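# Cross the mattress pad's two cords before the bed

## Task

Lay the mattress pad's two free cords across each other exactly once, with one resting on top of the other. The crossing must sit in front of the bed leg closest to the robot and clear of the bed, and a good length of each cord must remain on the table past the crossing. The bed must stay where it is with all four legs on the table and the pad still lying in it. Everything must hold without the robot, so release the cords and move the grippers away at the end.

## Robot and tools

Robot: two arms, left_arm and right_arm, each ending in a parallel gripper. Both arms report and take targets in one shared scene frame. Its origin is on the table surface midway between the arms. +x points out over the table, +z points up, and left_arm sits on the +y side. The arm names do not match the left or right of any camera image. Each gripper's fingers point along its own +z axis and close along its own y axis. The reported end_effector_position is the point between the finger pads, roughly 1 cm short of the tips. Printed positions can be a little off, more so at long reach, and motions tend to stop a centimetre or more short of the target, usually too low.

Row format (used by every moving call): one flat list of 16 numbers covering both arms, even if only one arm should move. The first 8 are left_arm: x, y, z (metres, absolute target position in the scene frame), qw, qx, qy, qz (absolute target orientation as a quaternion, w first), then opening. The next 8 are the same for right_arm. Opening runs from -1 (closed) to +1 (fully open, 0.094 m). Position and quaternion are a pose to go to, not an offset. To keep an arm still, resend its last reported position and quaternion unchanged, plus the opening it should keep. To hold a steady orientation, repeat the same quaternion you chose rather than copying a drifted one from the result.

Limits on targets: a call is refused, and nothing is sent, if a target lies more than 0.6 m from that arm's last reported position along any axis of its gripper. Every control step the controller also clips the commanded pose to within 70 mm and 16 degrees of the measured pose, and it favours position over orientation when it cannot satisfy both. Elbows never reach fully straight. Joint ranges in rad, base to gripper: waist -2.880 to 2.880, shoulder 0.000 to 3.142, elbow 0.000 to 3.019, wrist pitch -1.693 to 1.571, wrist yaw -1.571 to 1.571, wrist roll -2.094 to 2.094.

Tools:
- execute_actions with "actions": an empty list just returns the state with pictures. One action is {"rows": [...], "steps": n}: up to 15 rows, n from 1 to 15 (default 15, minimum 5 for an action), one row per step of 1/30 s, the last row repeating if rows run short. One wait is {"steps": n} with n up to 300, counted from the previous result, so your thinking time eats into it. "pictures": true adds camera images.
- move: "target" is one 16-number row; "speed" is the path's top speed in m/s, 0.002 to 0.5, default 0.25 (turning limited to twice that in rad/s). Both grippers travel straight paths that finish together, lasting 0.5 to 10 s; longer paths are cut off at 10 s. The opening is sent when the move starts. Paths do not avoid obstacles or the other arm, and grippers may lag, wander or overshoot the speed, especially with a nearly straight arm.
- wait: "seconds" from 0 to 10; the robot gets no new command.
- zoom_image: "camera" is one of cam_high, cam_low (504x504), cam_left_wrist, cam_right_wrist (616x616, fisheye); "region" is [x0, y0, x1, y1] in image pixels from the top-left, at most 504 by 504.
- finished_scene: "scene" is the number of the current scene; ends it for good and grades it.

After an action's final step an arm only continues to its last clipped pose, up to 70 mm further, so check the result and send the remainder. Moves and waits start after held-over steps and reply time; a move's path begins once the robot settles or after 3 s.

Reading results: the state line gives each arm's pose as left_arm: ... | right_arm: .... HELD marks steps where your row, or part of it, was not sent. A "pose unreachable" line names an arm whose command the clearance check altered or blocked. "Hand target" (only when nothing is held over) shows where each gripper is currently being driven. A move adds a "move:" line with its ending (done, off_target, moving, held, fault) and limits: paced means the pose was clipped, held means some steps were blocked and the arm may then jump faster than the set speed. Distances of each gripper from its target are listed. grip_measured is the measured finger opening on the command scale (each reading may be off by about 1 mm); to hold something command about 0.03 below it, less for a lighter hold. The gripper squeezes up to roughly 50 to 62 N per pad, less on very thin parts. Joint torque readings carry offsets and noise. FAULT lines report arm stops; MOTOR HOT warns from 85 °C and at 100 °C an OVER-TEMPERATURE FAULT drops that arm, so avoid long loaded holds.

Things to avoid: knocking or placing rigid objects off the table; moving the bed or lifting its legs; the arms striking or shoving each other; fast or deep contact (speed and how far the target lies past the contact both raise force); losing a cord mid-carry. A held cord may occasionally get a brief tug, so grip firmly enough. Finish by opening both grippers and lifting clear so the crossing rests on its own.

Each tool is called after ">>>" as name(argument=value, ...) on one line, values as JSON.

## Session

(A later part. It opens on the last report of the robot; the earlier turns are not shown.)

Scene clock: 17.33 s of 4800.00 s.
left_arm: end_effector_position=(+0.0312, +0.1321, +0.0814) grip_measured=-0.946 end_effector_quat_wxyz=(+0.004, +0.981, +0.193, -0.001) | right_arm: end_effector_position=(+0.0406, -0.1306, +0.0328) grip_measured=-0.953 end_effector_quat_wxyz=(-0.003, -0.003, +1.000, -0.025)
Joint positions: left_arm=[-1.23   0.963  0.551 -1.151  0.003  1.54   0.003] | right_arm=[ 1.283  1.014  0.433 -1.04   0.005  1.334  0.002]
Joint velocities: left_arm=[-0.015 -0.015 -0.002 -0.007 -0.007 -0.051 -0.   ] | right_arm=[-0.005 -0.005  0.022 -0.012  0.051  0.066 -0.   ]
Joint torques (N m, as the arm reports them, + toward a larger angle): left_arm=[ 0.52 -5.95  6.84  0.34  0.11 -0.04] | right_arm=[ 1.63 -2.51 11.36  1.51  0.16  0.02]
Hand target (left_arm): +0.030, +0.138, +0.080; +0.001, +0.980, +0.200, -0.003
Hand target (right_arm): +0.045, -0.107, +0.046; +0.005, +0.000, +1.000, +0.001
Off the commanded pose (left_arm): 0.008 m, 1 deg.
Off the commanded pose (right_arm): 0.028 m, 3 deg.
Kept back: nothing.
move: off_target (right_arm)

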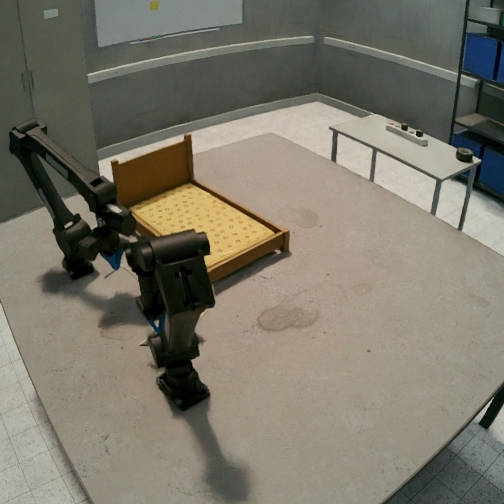

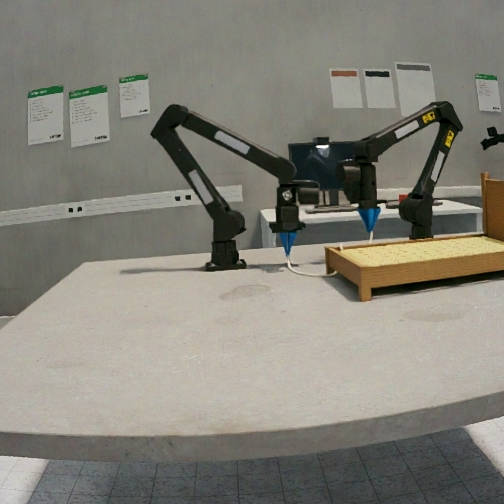

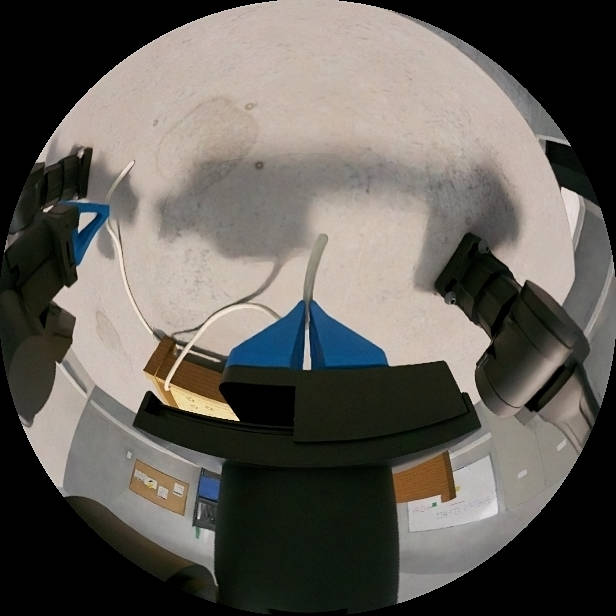

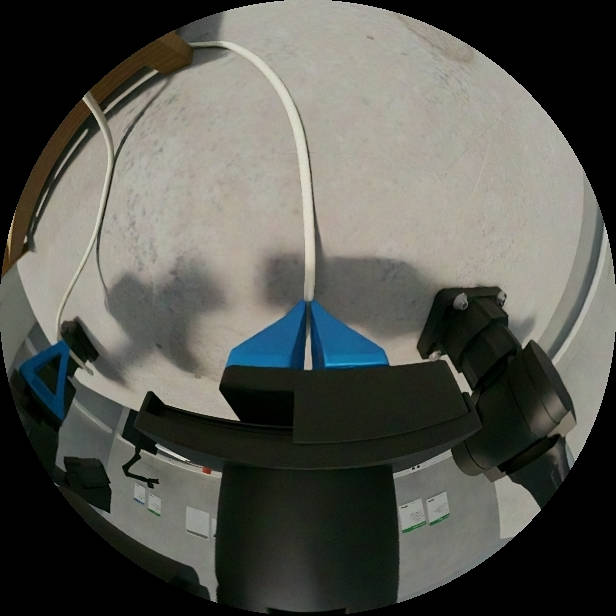

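>>> move(target=[0.03,0.14,0.08,0,0.98,0.2,0,-0.97,0.025,-0.11,0.012,0,0,1,0,-0.97], speed=0.05)

>>> execute_actions(actions=[{"rows":[[0.03,0.14,0.08,0,0.98,0.2,0,-0.97,0.025,-0.11,0.012,0,0,1,0,-0.5]],"steps":9}])

>>> move(target=[0.03,0.14,0.08,0,0.98,0.2,0,-0.97,0.09,-0.125,0.09,0,0,1,0,-0.5], speed=0.15)

>>> move(target=[0.04,0.06,0.12,0,0.95,0.31,0,-0.97,0.28,-0.36,0.12,0,0,1,0,-0.5])

>>> move(target=[0.09,-0.1,0.15,0,0.8,0.6,0,-0.97,0.05,-0.74,0.15,0,0.38,0.925,0,-0.5], speed=0.3)

>>> move(target=[0.155,-0.245,0.06,0,0.73,0.683,0,-0.97,0.05,-0.74,0.15,0,0.38,0.925,0,-0.5], speed=0.15)

Scene clock: 18.67 s of 4800.00 s.
left_arm: end_effector_position=(+0.0311, +0.1326, +0.0822) grip_measured=-0.946 end_effector_quat_wxyz=(+0.005, +0.981, +0.194, -0.001) | right_arm: end_effector_position=(+0.0268, -0.1151, +0.0135) grip_measured=-0.953 end_effector_quat_wxyz=(+0.001, -0.004, +1.000, -0.006)
Joint positions: left_arm=[-1.23   0.959  0.551 -1.154  0.003  1.538  0.003] | right_arm=[ 1.367  1.076  0.408 -0.914  0.004  1.416  0.002]
Joint velocities: left_arm=[ 0.005 -0.005 -0.002 -0.002 -0.022  0.066 -0.   ] | right_arm=[-0.005 -0.015  0.002  0.012 -0.022  0.022 -0.   ]
Joint torques (N m, as the arm reports them, + toward a larger angle): left_arm=[ 0.36 -6.37  6.6   0.29 -0.07 -0.02] | right_arm=[ 1.51 -3.01  7.85  1.66 -0.06  0.04]
Hand target (left_arm): +0.030, +0.140, +0.080; +0.000, +0.980, +0.200, -0.000
Hand target (right_arm): +0.026, -0.110, +0.012; +0.000, +0.000, +1.000, +0.000
Off the commanded pose (left_arm): 0.008 m, 1 deg.
Off the commanded pose (right_arm): 0.006 m, 1 deg.
Kept back: nothing.
move: done

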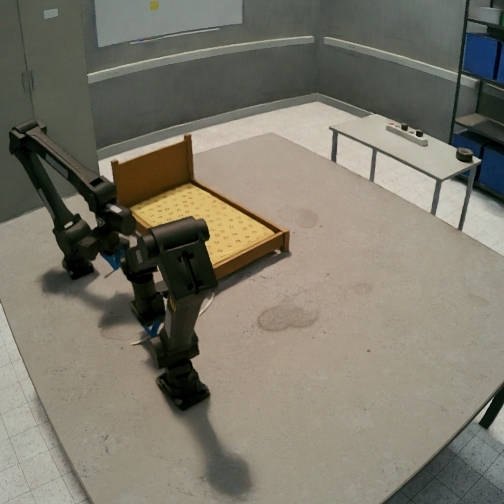

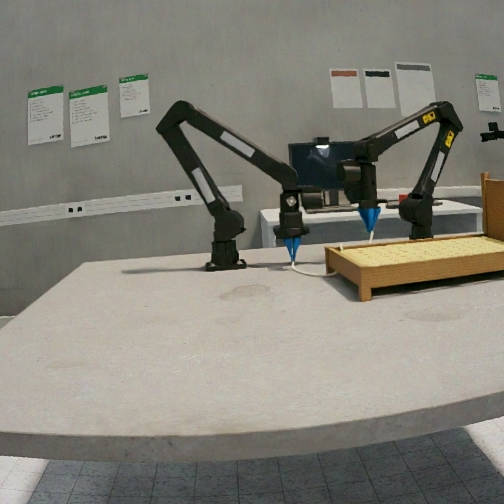

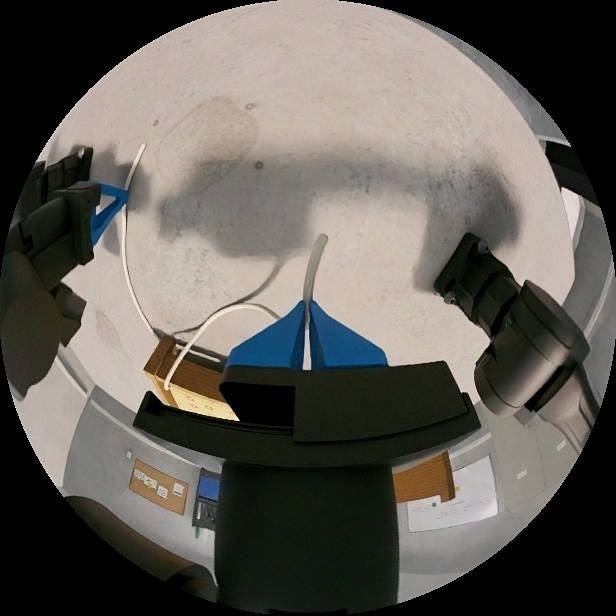

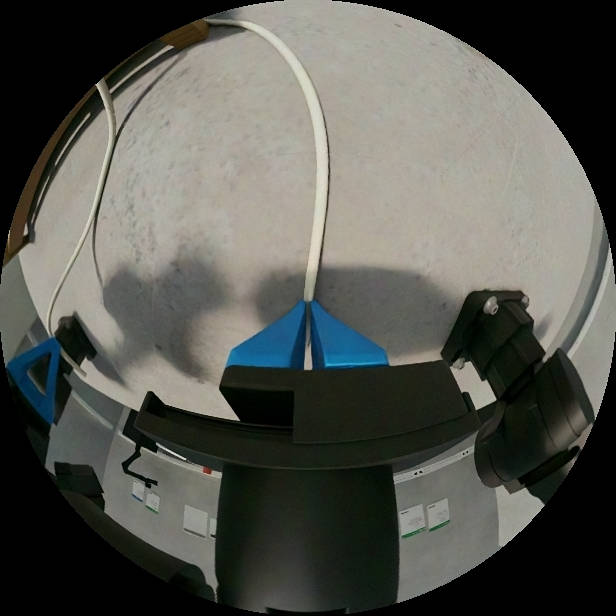

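Scene clock: 18.80 s of 4800.00 s.
left_arm: end_effector_position=(+0.0311, +0.1326, +0.0822) grip_measured=-0.946 end_effector_quat_wxyz=(+0.005, +0.981, +0.194, -0.001) | right_arm: end_effector_position=(+0.0269, -0.1149, +0.0135) grip_measured=-0.505 end_effector_quat_wxyz=(+0.001, -0.003, +1.000, -0.006)
Joint positions: left_arm=[-1.23   0.959  0.551 -1.154  0.003  1.538  0.003] | right_arm=[ 1.367  1.076  0.408 -0.913  0.004  1.419  0.023]
Joint velocities: left_arm=[-0.005 -0.005  0.022  0.007  0.022 -0.066 -0.   ] | right_arm=[-0.015 -0.005  0.012 -0.007  0.037 -0.007  0.007]
Joint torques (N m, as the arm reports them, + toward a larger angle): left_arm=[ 0.4  -6.02  6.56  0.35 -0.07 -0.02] | right_arm=[ 1.69 -2.83  7.82  1.64 -0.09  0.05]
Steps of this call (steps 1 to 4: the first 4 steps of this action). Readings (end_effector_position):
1: left_arm (+0.0311, +0.1326, +0.0822) | right_arm (+0.0269, -0.1150, +0.0135)
2: left_arm (+0.0311, +0.1326, +0.0822) | right_arm (+0.0269, -0.1150, +0.0135)
4: the state above

Scene clock: 20.23 s of 4800.00 s.
left_arm: end_effector_position=(+0.0311, +0.1326, +0.0822) grip_measured=-0.946 end_effector_quat_wxyz=(+0.005, +0.981, +0.194, -0.001) | right_arm: end_effector_position=(+0.0828, -0.1358, +0.0728) grip_measured=-0.502 end_effector_quat_wxyz=(-0.006, +0.005, +1.000, -0.016)
Joint positions: left_arm=[-1.23   0.959  0.551 -1.154  0.003  1.538  0.003] | right_arm=[ 1.064  0.952  0.52  -1.173  0.003  1.131  0.023]
Joint velocities: left_arm=[ 0.005 -0.005 -0.012  0.002 -0.037 -0.081  0.   ] | right_arm=[-0.005 -0.015 -0.002 -0.012 -0.007 -0.11  -0.   ]
Joint torques (N m, as the arm reports them, + toward a larger angle): left_arm=[ 0.41 -6.09  6.59  0.35 -0.07 -0.02] | right_arm=[ 0.43 -3.59 11.72 -0.02 -0.1  -0.16]
Hand target (left_arm): +0.030, +0.140, +0.080; -0.000, +0.980, +0.200, -0.000
Hand target (right_arm): +0.089, -0.124, +0.089; -0.001, +0.000, +1.000, -0.001
Off your previous action's commanded pose (left_arm): 0.008 m, 1 deg at its last step (step 5 of this call).
Off your previous action's commanded pose (right_arm): 0.005 m, 1 deg at its last step (step 5 of this call).
Off the commanded pose (left_arm): 0.008 m, 1 deg.
Off the commanded pose (right_arm): 0.022 m, 2 deg.
Kept back: nothing.
move: off_target (right_arm)

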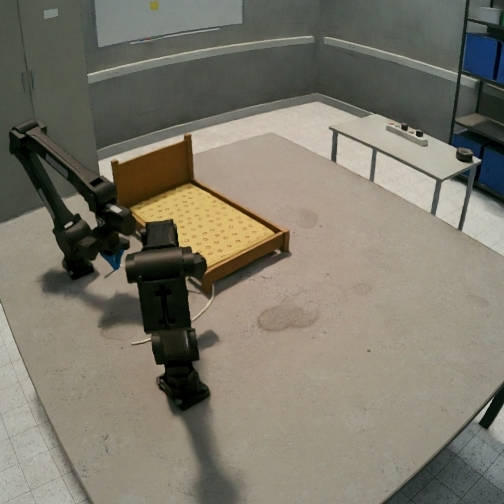

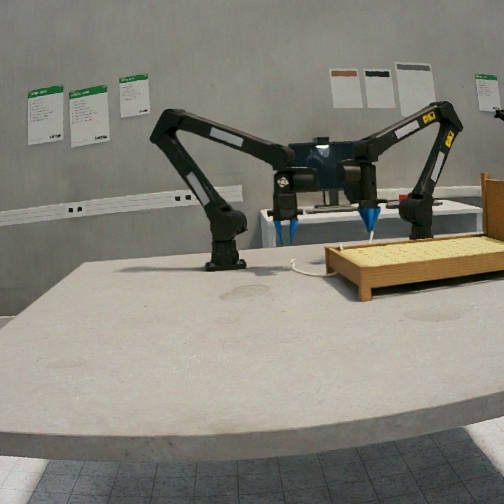

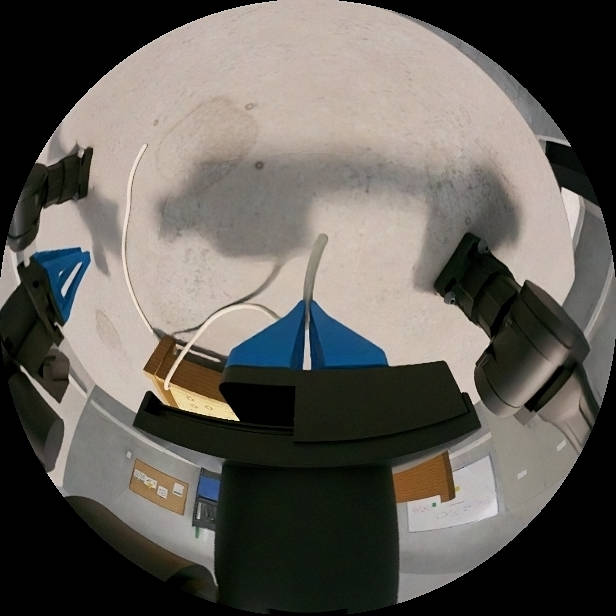

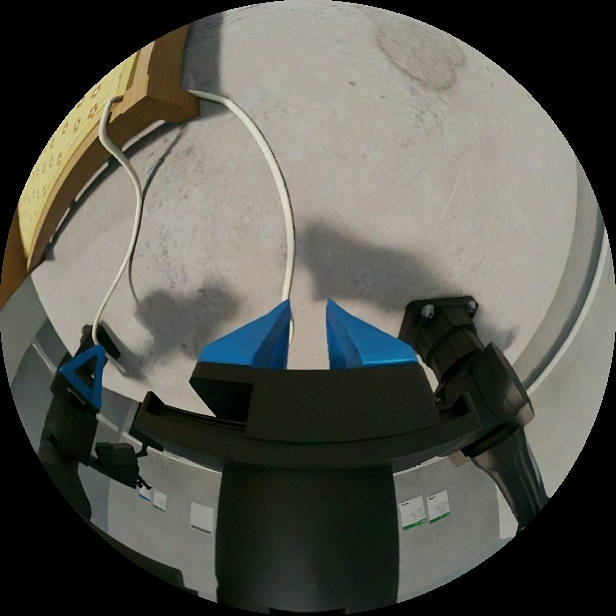

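Scene clock: 22.10 s of 4800.00 s.
left_arm: end_effector_position=(+0.0358, +0.0772, +0.1054) grip_measured=-0.946 end_effector_quat_wxyz=(-0.012, +0.951, +0.310, -0.001) | right_arm: end_effector_position=(+0.2544, -0.3549, +0.1071) grip_measured=-0.502 end_effector_quat_wxyz=(-0.032, +0.007, +0.999, +0.003)
Joint positions: left_arm=[-1.287  1.129  0.724 -1.188  0.002  1.24   0.003] | right_arm=[-0.219  1.142  0.736 -1.229  0.004 -0.147  0.023]
Joint velocities: left_arm=[ 0.005 -0.005 -0.022 -0.007 -0.007  0.022 -0.   ] | right_arm=[-0.015 -0.015 -0.007 -0.002  0.022 -0.037  0.001]
Joint torques (N m, as the arm reports them, + toward a larger angle): left_arm=[-0.9  -5.95 10.89  0.3  -0.08 -0.01] | right_arm=[ 0.91 -5.55 11.86  1.31 -0.19 -0.18]
Hand target (left_arm): +0.039, +0.060, +0.119; +0.000, +0.951, +0.310, +0.001
Hand target (right_arm): +0.274, -0.357, +0.120; -0.007, +0.000, +1.000, +0.001
Off the commanded pose (left_arm): 0.023 m, 1 deg.
Off the commanded pose (right_arm): 0.029 m, 4 deg.
Kept back: nothing.
move: off_target (left_arm, right_arm)

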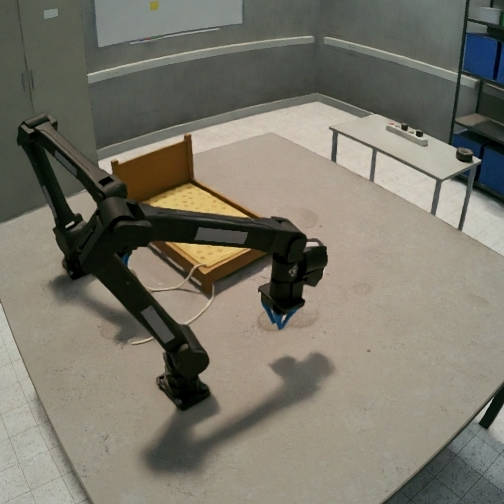

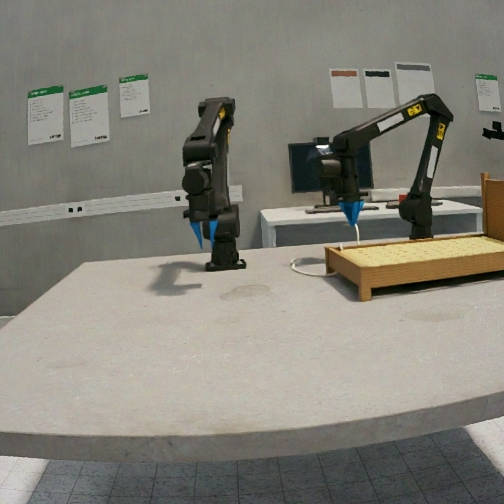

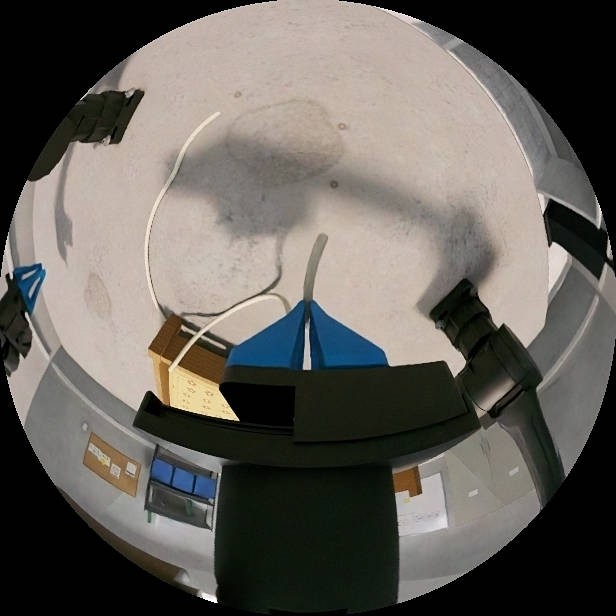

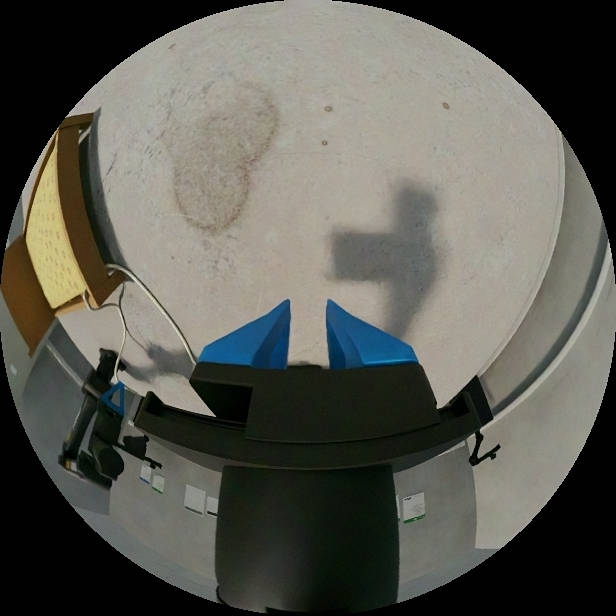

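Scene clock: 24.13 s of 4800.00 s.
left_arm: end_effector_position=(+0.0851, -0.0837, +0.1386) grip_measured=-0.946 end_effector_quat_wxyz=(-0.009, +0.801, +0.599, +0.001) | right_arm: end_effector_position=(+0.0452, -0.7225, +0.1362) grip_measured=-0.502 end_effector_quat_wxyz=(-0.010, +0.387, +0.922, +0.014)
Joint positions: left_arm=[-1.287  1.542  1.204 -1.251  0.004  0.586  0.003] | right_arm=[-1.508  1.501  1.151 -1.255  0.004 -0.655  0.023]
Joint velocities: left_arm=[-0.015 -0.005  0.002 -0.007  0.051  0.037 -0.001] | right_arm=[-0.015 -0.005 -0.007  0.017  0.007 -0.007 -0.   ]
Joint torques (N m, as the arm reports them, + toward a larger angle): left_arm=[ -0.9  -13.51  11.18   0.46  -0.12   0.  ] | right_arm=[  1.35 -10.83  12.11  -0.01  -0.22  -0.16]
Hand target (left_arm): +0.087, -0.101, +0.147; +0.000, +0.800, +0.600, -0.000
Hand target (right_arm): +0.050, -0.733, +0.150; -0.003, +0.380, +0.925, +0.005
Off the commanded pose (left_arm): 0.020 m, 1 deg.
Off the commanded pose (right_arm): 0.023 m, 2 deg.
Kept back: nothing.
move: off_target (left_arm, right_arm)

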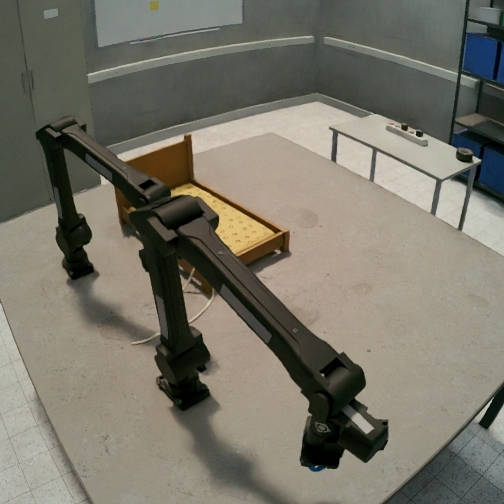

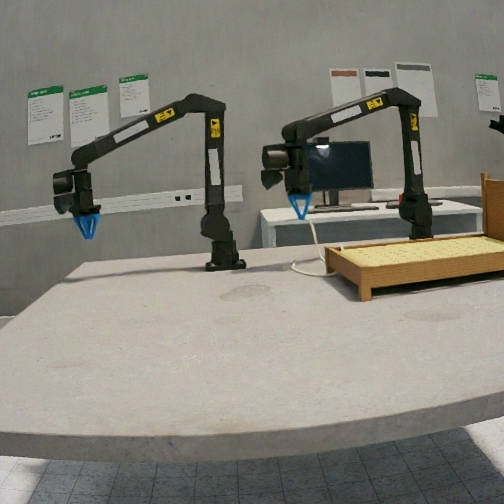

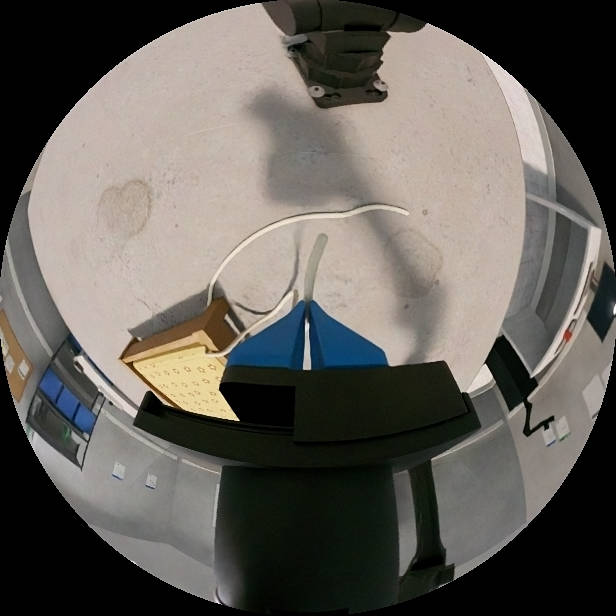

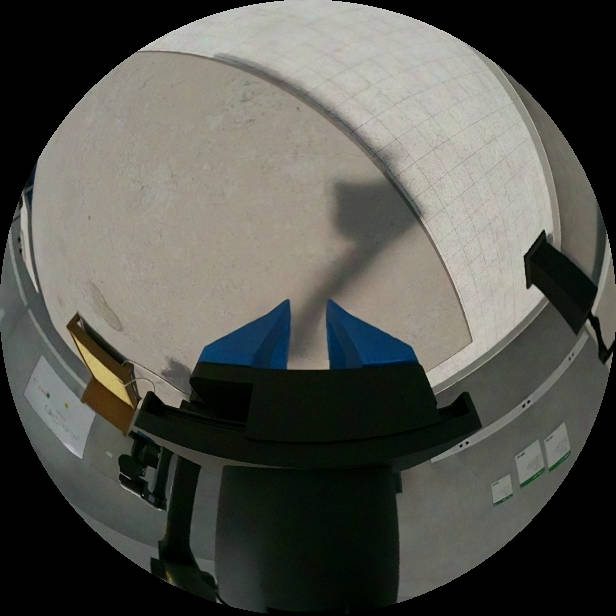

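Scene clock: 25.80 s of 4800.00 s.
left_arm: end_effector_position=(+0.1416, -0.2281, +0.0537) grip_measured=-0.946 end_effector_quat_wxyz=(-0.011, +0.736, +0.677, +0.003) | right_arm: end_effector_position=(+0.0452, -0.7225, +0.1362) grip_measured=-0.502 end_effector_quat_wxyz=(-0.010, +0.387, +0.922, +0.014)
Joint positions: left_arm=[-1.268  2.003  1.61  -1.199  0.004  0.403  0.003] | right_arm=[-1.508  1.501  1.151 -1.255  0.004 -0.655  0.023]
Joint velocities: left_arm=[ 0.005 -0.005  0.017 -0.002  0.022 -0.081 -0.001] | right_arm=[-0.005 -0.005 -0.037  0.002 -0.037 -0.007  0.001]
Joint torques (N m, as the arm reports them, + toward a larger angle): left_arm=[  0.56 -21.97  11.15   0.52  -0.12  -0.05] | right_arm=[  1.21 -10.07  12.57   0.57  -0.21  -0.18]
Hand target (left_arm): +0.152, -0.244, +0.058; +0.000, +0.730, +0.683, -0.001
Hand target (right_arm): +0.050, -0.739, +0.150; -0.000, +0.380, +0.925, -0.000
Off the commanded pose (left_arm): 0.022 m, 2 deg.
Off the commanded pose (right_arm): 0.023 m, 2 deg.
Kept back: nothing.
move: off_target (left_arm, right_arm)

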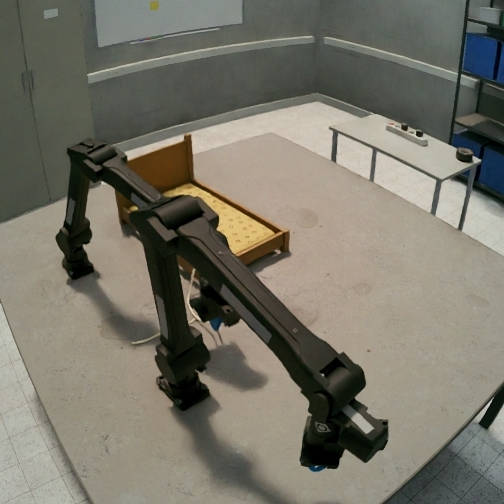

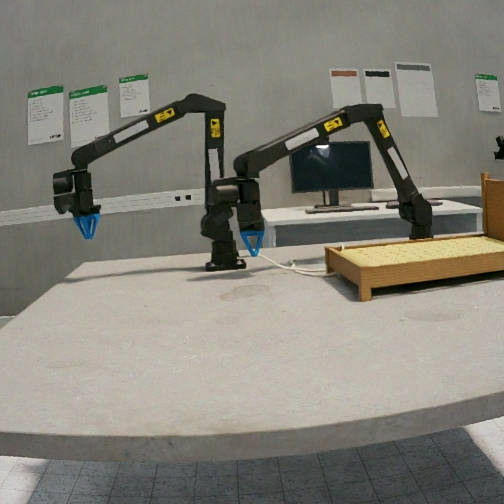

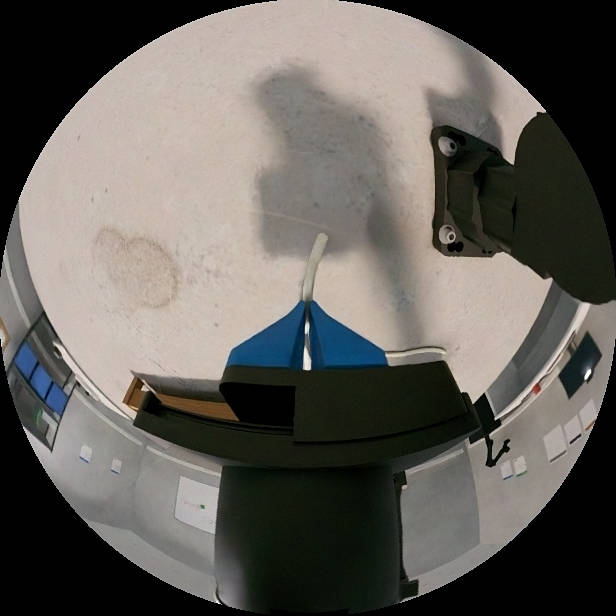

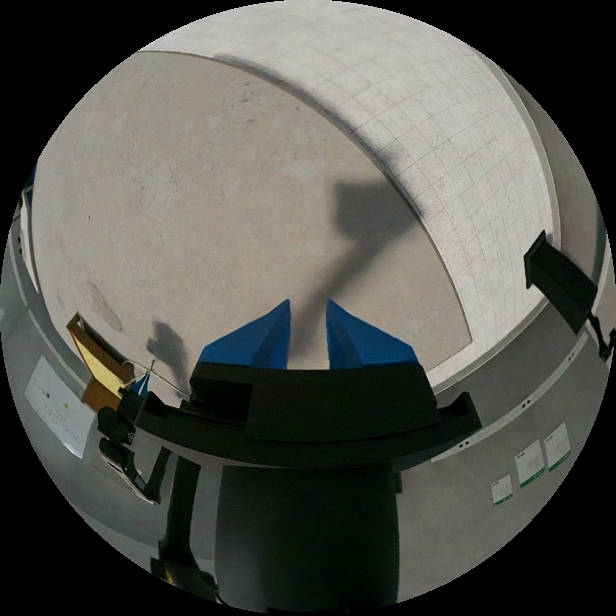

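>>> move(target=[0.158,-0.263,0.012,0,0.73,0.683,0,-0.97,0.05,-0.74,0.15,0,0.38,0.925,0,-0.5], speed=0.07)

>>> execute_actions(actions=[{"rows":[[0.158,-0.263,0.012,0,0.73,0.683,0,-0.4,0.05,-0.74,0.15,0,0.38,0.925,0,-0.5]],"steps":9}])

>>> move(target=[0.08,0.03,0.25,0,0.73,0.683,0,-0.4,0.05,-0.74,0.15,0,0.38,0.925,0,-0.5])

Scene clock: 27.47 s of 4800.00 s.
left_arm: end_effector_position=(+0.1466, -0.2430, +0.0118) grip_measured=-0.946 end_effector_quat_wxyz=(-0.015, +0.735, +0.678, +0.005) | right_arm: end_effector_position=(+0.0452, -0.7225, +0.1362) grip_measured=-0.502 end_effector_quat_wxyz=(-0.010, +0.387, +0.922, +0.014)
Joint positions: left_arm=[-1.268  2.094  1.641 -1.15   0.003  0.399  0.003] | right_arm=[-1.508  1.501  1.151 -1.255  0.004 -0.655  0.023]
Joint velocities: left_arm=[-0.024 -0.005 -0.002 -0.002 -0.007 -0.051 -0.   ] | right_arm=[-0.005 -0.015 -0.007  0.002  0.007 -0.022 -0.   ]
Joint torques (N m, as the arm reports them, + toward a larger angle): left_arm=[  0.37 -22.68  10.79   1.05  -0.13  -0.01] | right_arm=[  1.17 -10.01  12.54   0.55  -0.21  -0.18]
Hand target (left_arm): +0.157, -0.262, +0.012; +0.000, +0.730, +0.683, -0.000
Hand target (right_arm): +0.050, -0.739, +0.150; -0.000, +0.380, +0.925, -0.000
Off the commanded pose (left_arm): 0.023 m, 2 deg.
Off the commanded pose (right_arm): 0.023 m, 2 deg.
Kept back: nothing.
move: off_target (left_arm, right_arm)

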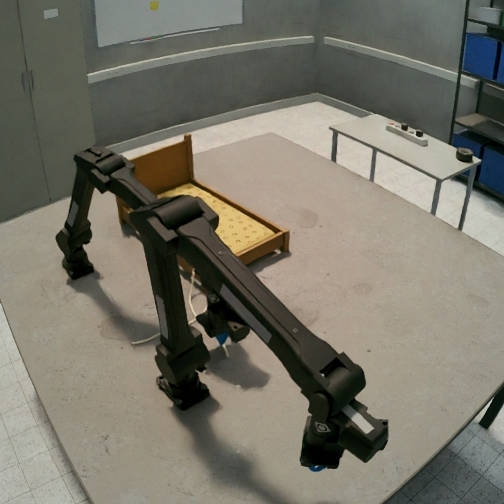

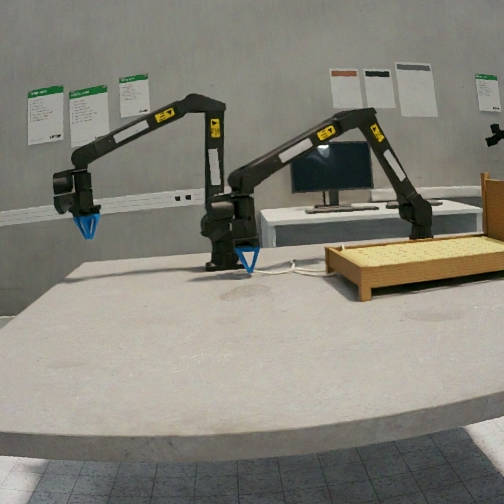

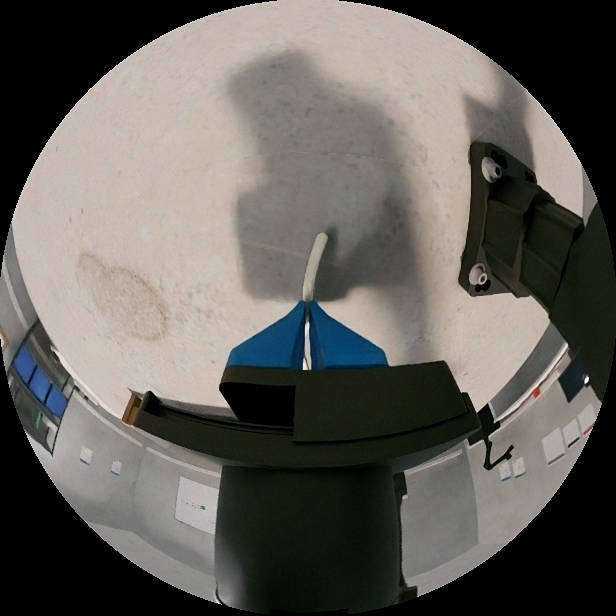

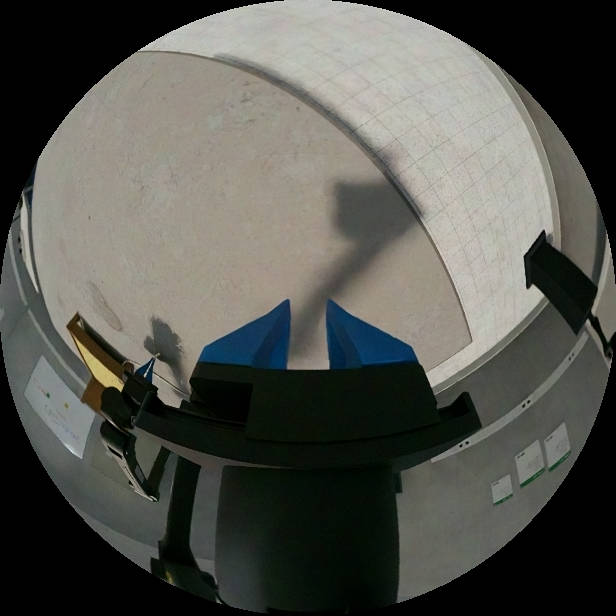

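Scene clock: 27.60 s of 4800.00 s.
left_arm: end_effector_position=(+0.1466, -0.2430, +0.0118) grip_measured=-0.407 end_effector_quat_wxyz=(-0.015, +0.735, +0.678, +0.005) | right_arm: end_effector_position=(+0.0452, -0.7225, +0.1362) grip_measured=-0.502 end_effector_quat_wxyz=(-0.010, +0.387, +0.922, +0.014)
Joint positions: left_arm=[-1.268  2.094  1.641 -1.15   0.003  0.399  0.028] | right_arm=[-1.508  1.501  1.151 -1.255  0.004 -0.655  0.023]
Joint velocities: left_arm=[-0.015  0.005 -0.012  0.007 -0.066 -0.007  0.01 ] | right_arm=[ 0.015 -0.005 -0.012  0.002 -0.037 -0.037  0.   ]
Joint torques (N m, as the arm reports them, + toward a larger angle): left_arm=[  0.35 -22.48  11.13   1.01  -0.13  -0.02] | right_arm=[  1.27 -10.04  12.57   0.56  -0.21  -0.17]
Steps of this call (steps 1 to 4: the first 4 steps of this action). Readings (end_effector_position):
1: left_arm (+0.1466, -0.2430, +0.0118) | right_arm (+0.0452, -0.7225, +0.1362)
2: left_arm (+0.1466, -0.2430, +0.0118) | right_arm (+0.0452, -0.7225, +0.1362)
4: the state above

Scene clock: 29.77 s of 4800.00 s.
left_arm: end_effector_position=(+0.0848, +0.0216, +0.2596) grip_measured=-0.402 end_effector_quat_wxyz=(+0.012, +0.730, +0.684, -0.006) | right_arm: end_effector_position=(+0.0452, -0.7225, +0.1362) grip_measured=-0.502 end_effector_quat_wxyz=(-0.010, +0.387, +0.922, +0.014)
Joint positions: left_arm=[-1.195  1.197  1.191 -1.537  0.003  0.457  0.028] | right_arm=[-1.508  1.501  1.151 -1.255  0.004 -0.655  0.023]
Joint velocities: left_arm=[ 0.005 -0.005 -0.007 -0.007  0.022 -0.051 -0.001] | right_arm=[-0.015 -0.005  0.007  0.002  0.007  0.037  0.   ]
Joint torques (N m, as the arm reports them, + toward a larger angle): left_arm=[ 0.48 -9.58  7.61  0.53 -0.05  0.21] | right_arm=[  1.25 -10.03  12.56   0.55  -0.21  -0.18]
Hand target (left_arm): +0.086, +0.025, +0.253; -0.000, +0.730, +0.683, -0.001
Hand target (right_arm): +0.050, -0.739, +0.150; -0.000, +0.380, +0.925, -0.000
Off your previous action's commanded pose (left_arm): 0.023 m, 2 deg at its last step (step 5 of this call).
Off your previous action's commanded pose (right_arm): 0.023 m, 2 deg at its last step (step 5 of this call).
Off the commanded pose (left_arm): 0.014 m, 2 deg.
Off the commanded pose (right_arm): 0.023 m, 2 deg.
Kept back: nothing.
move: off_target (left_arm, right_arm)

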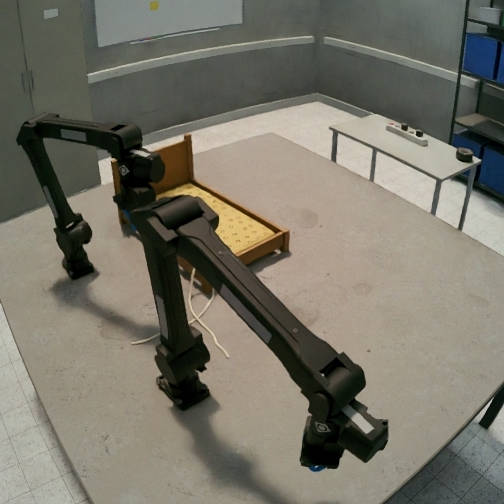

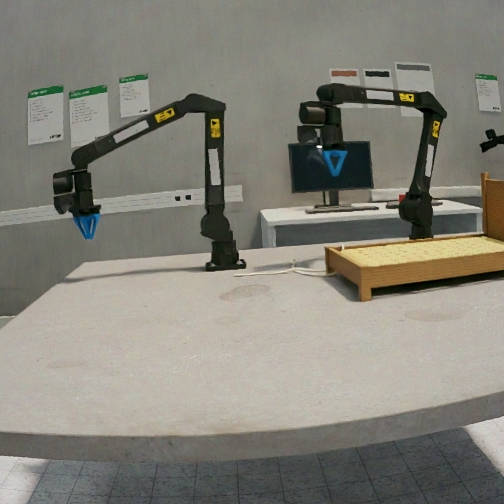

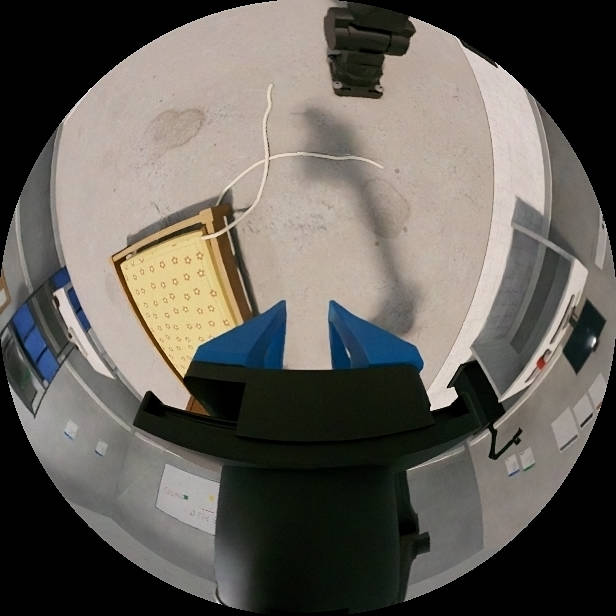

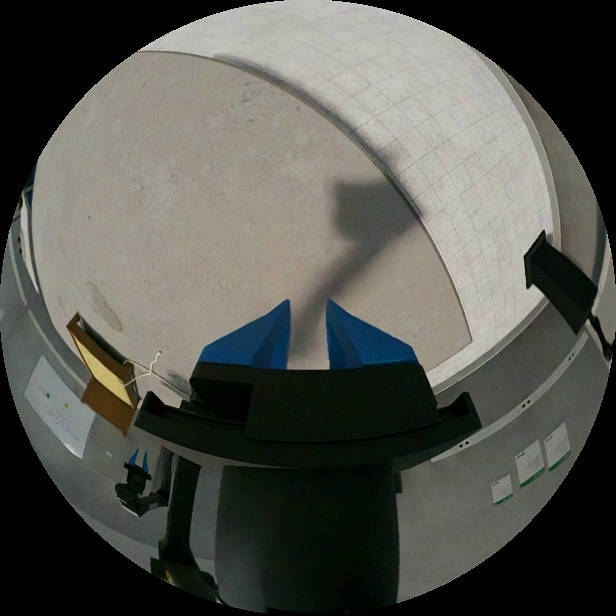

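>>> finished_scene(scene=2)

The scene is finished: the task was done.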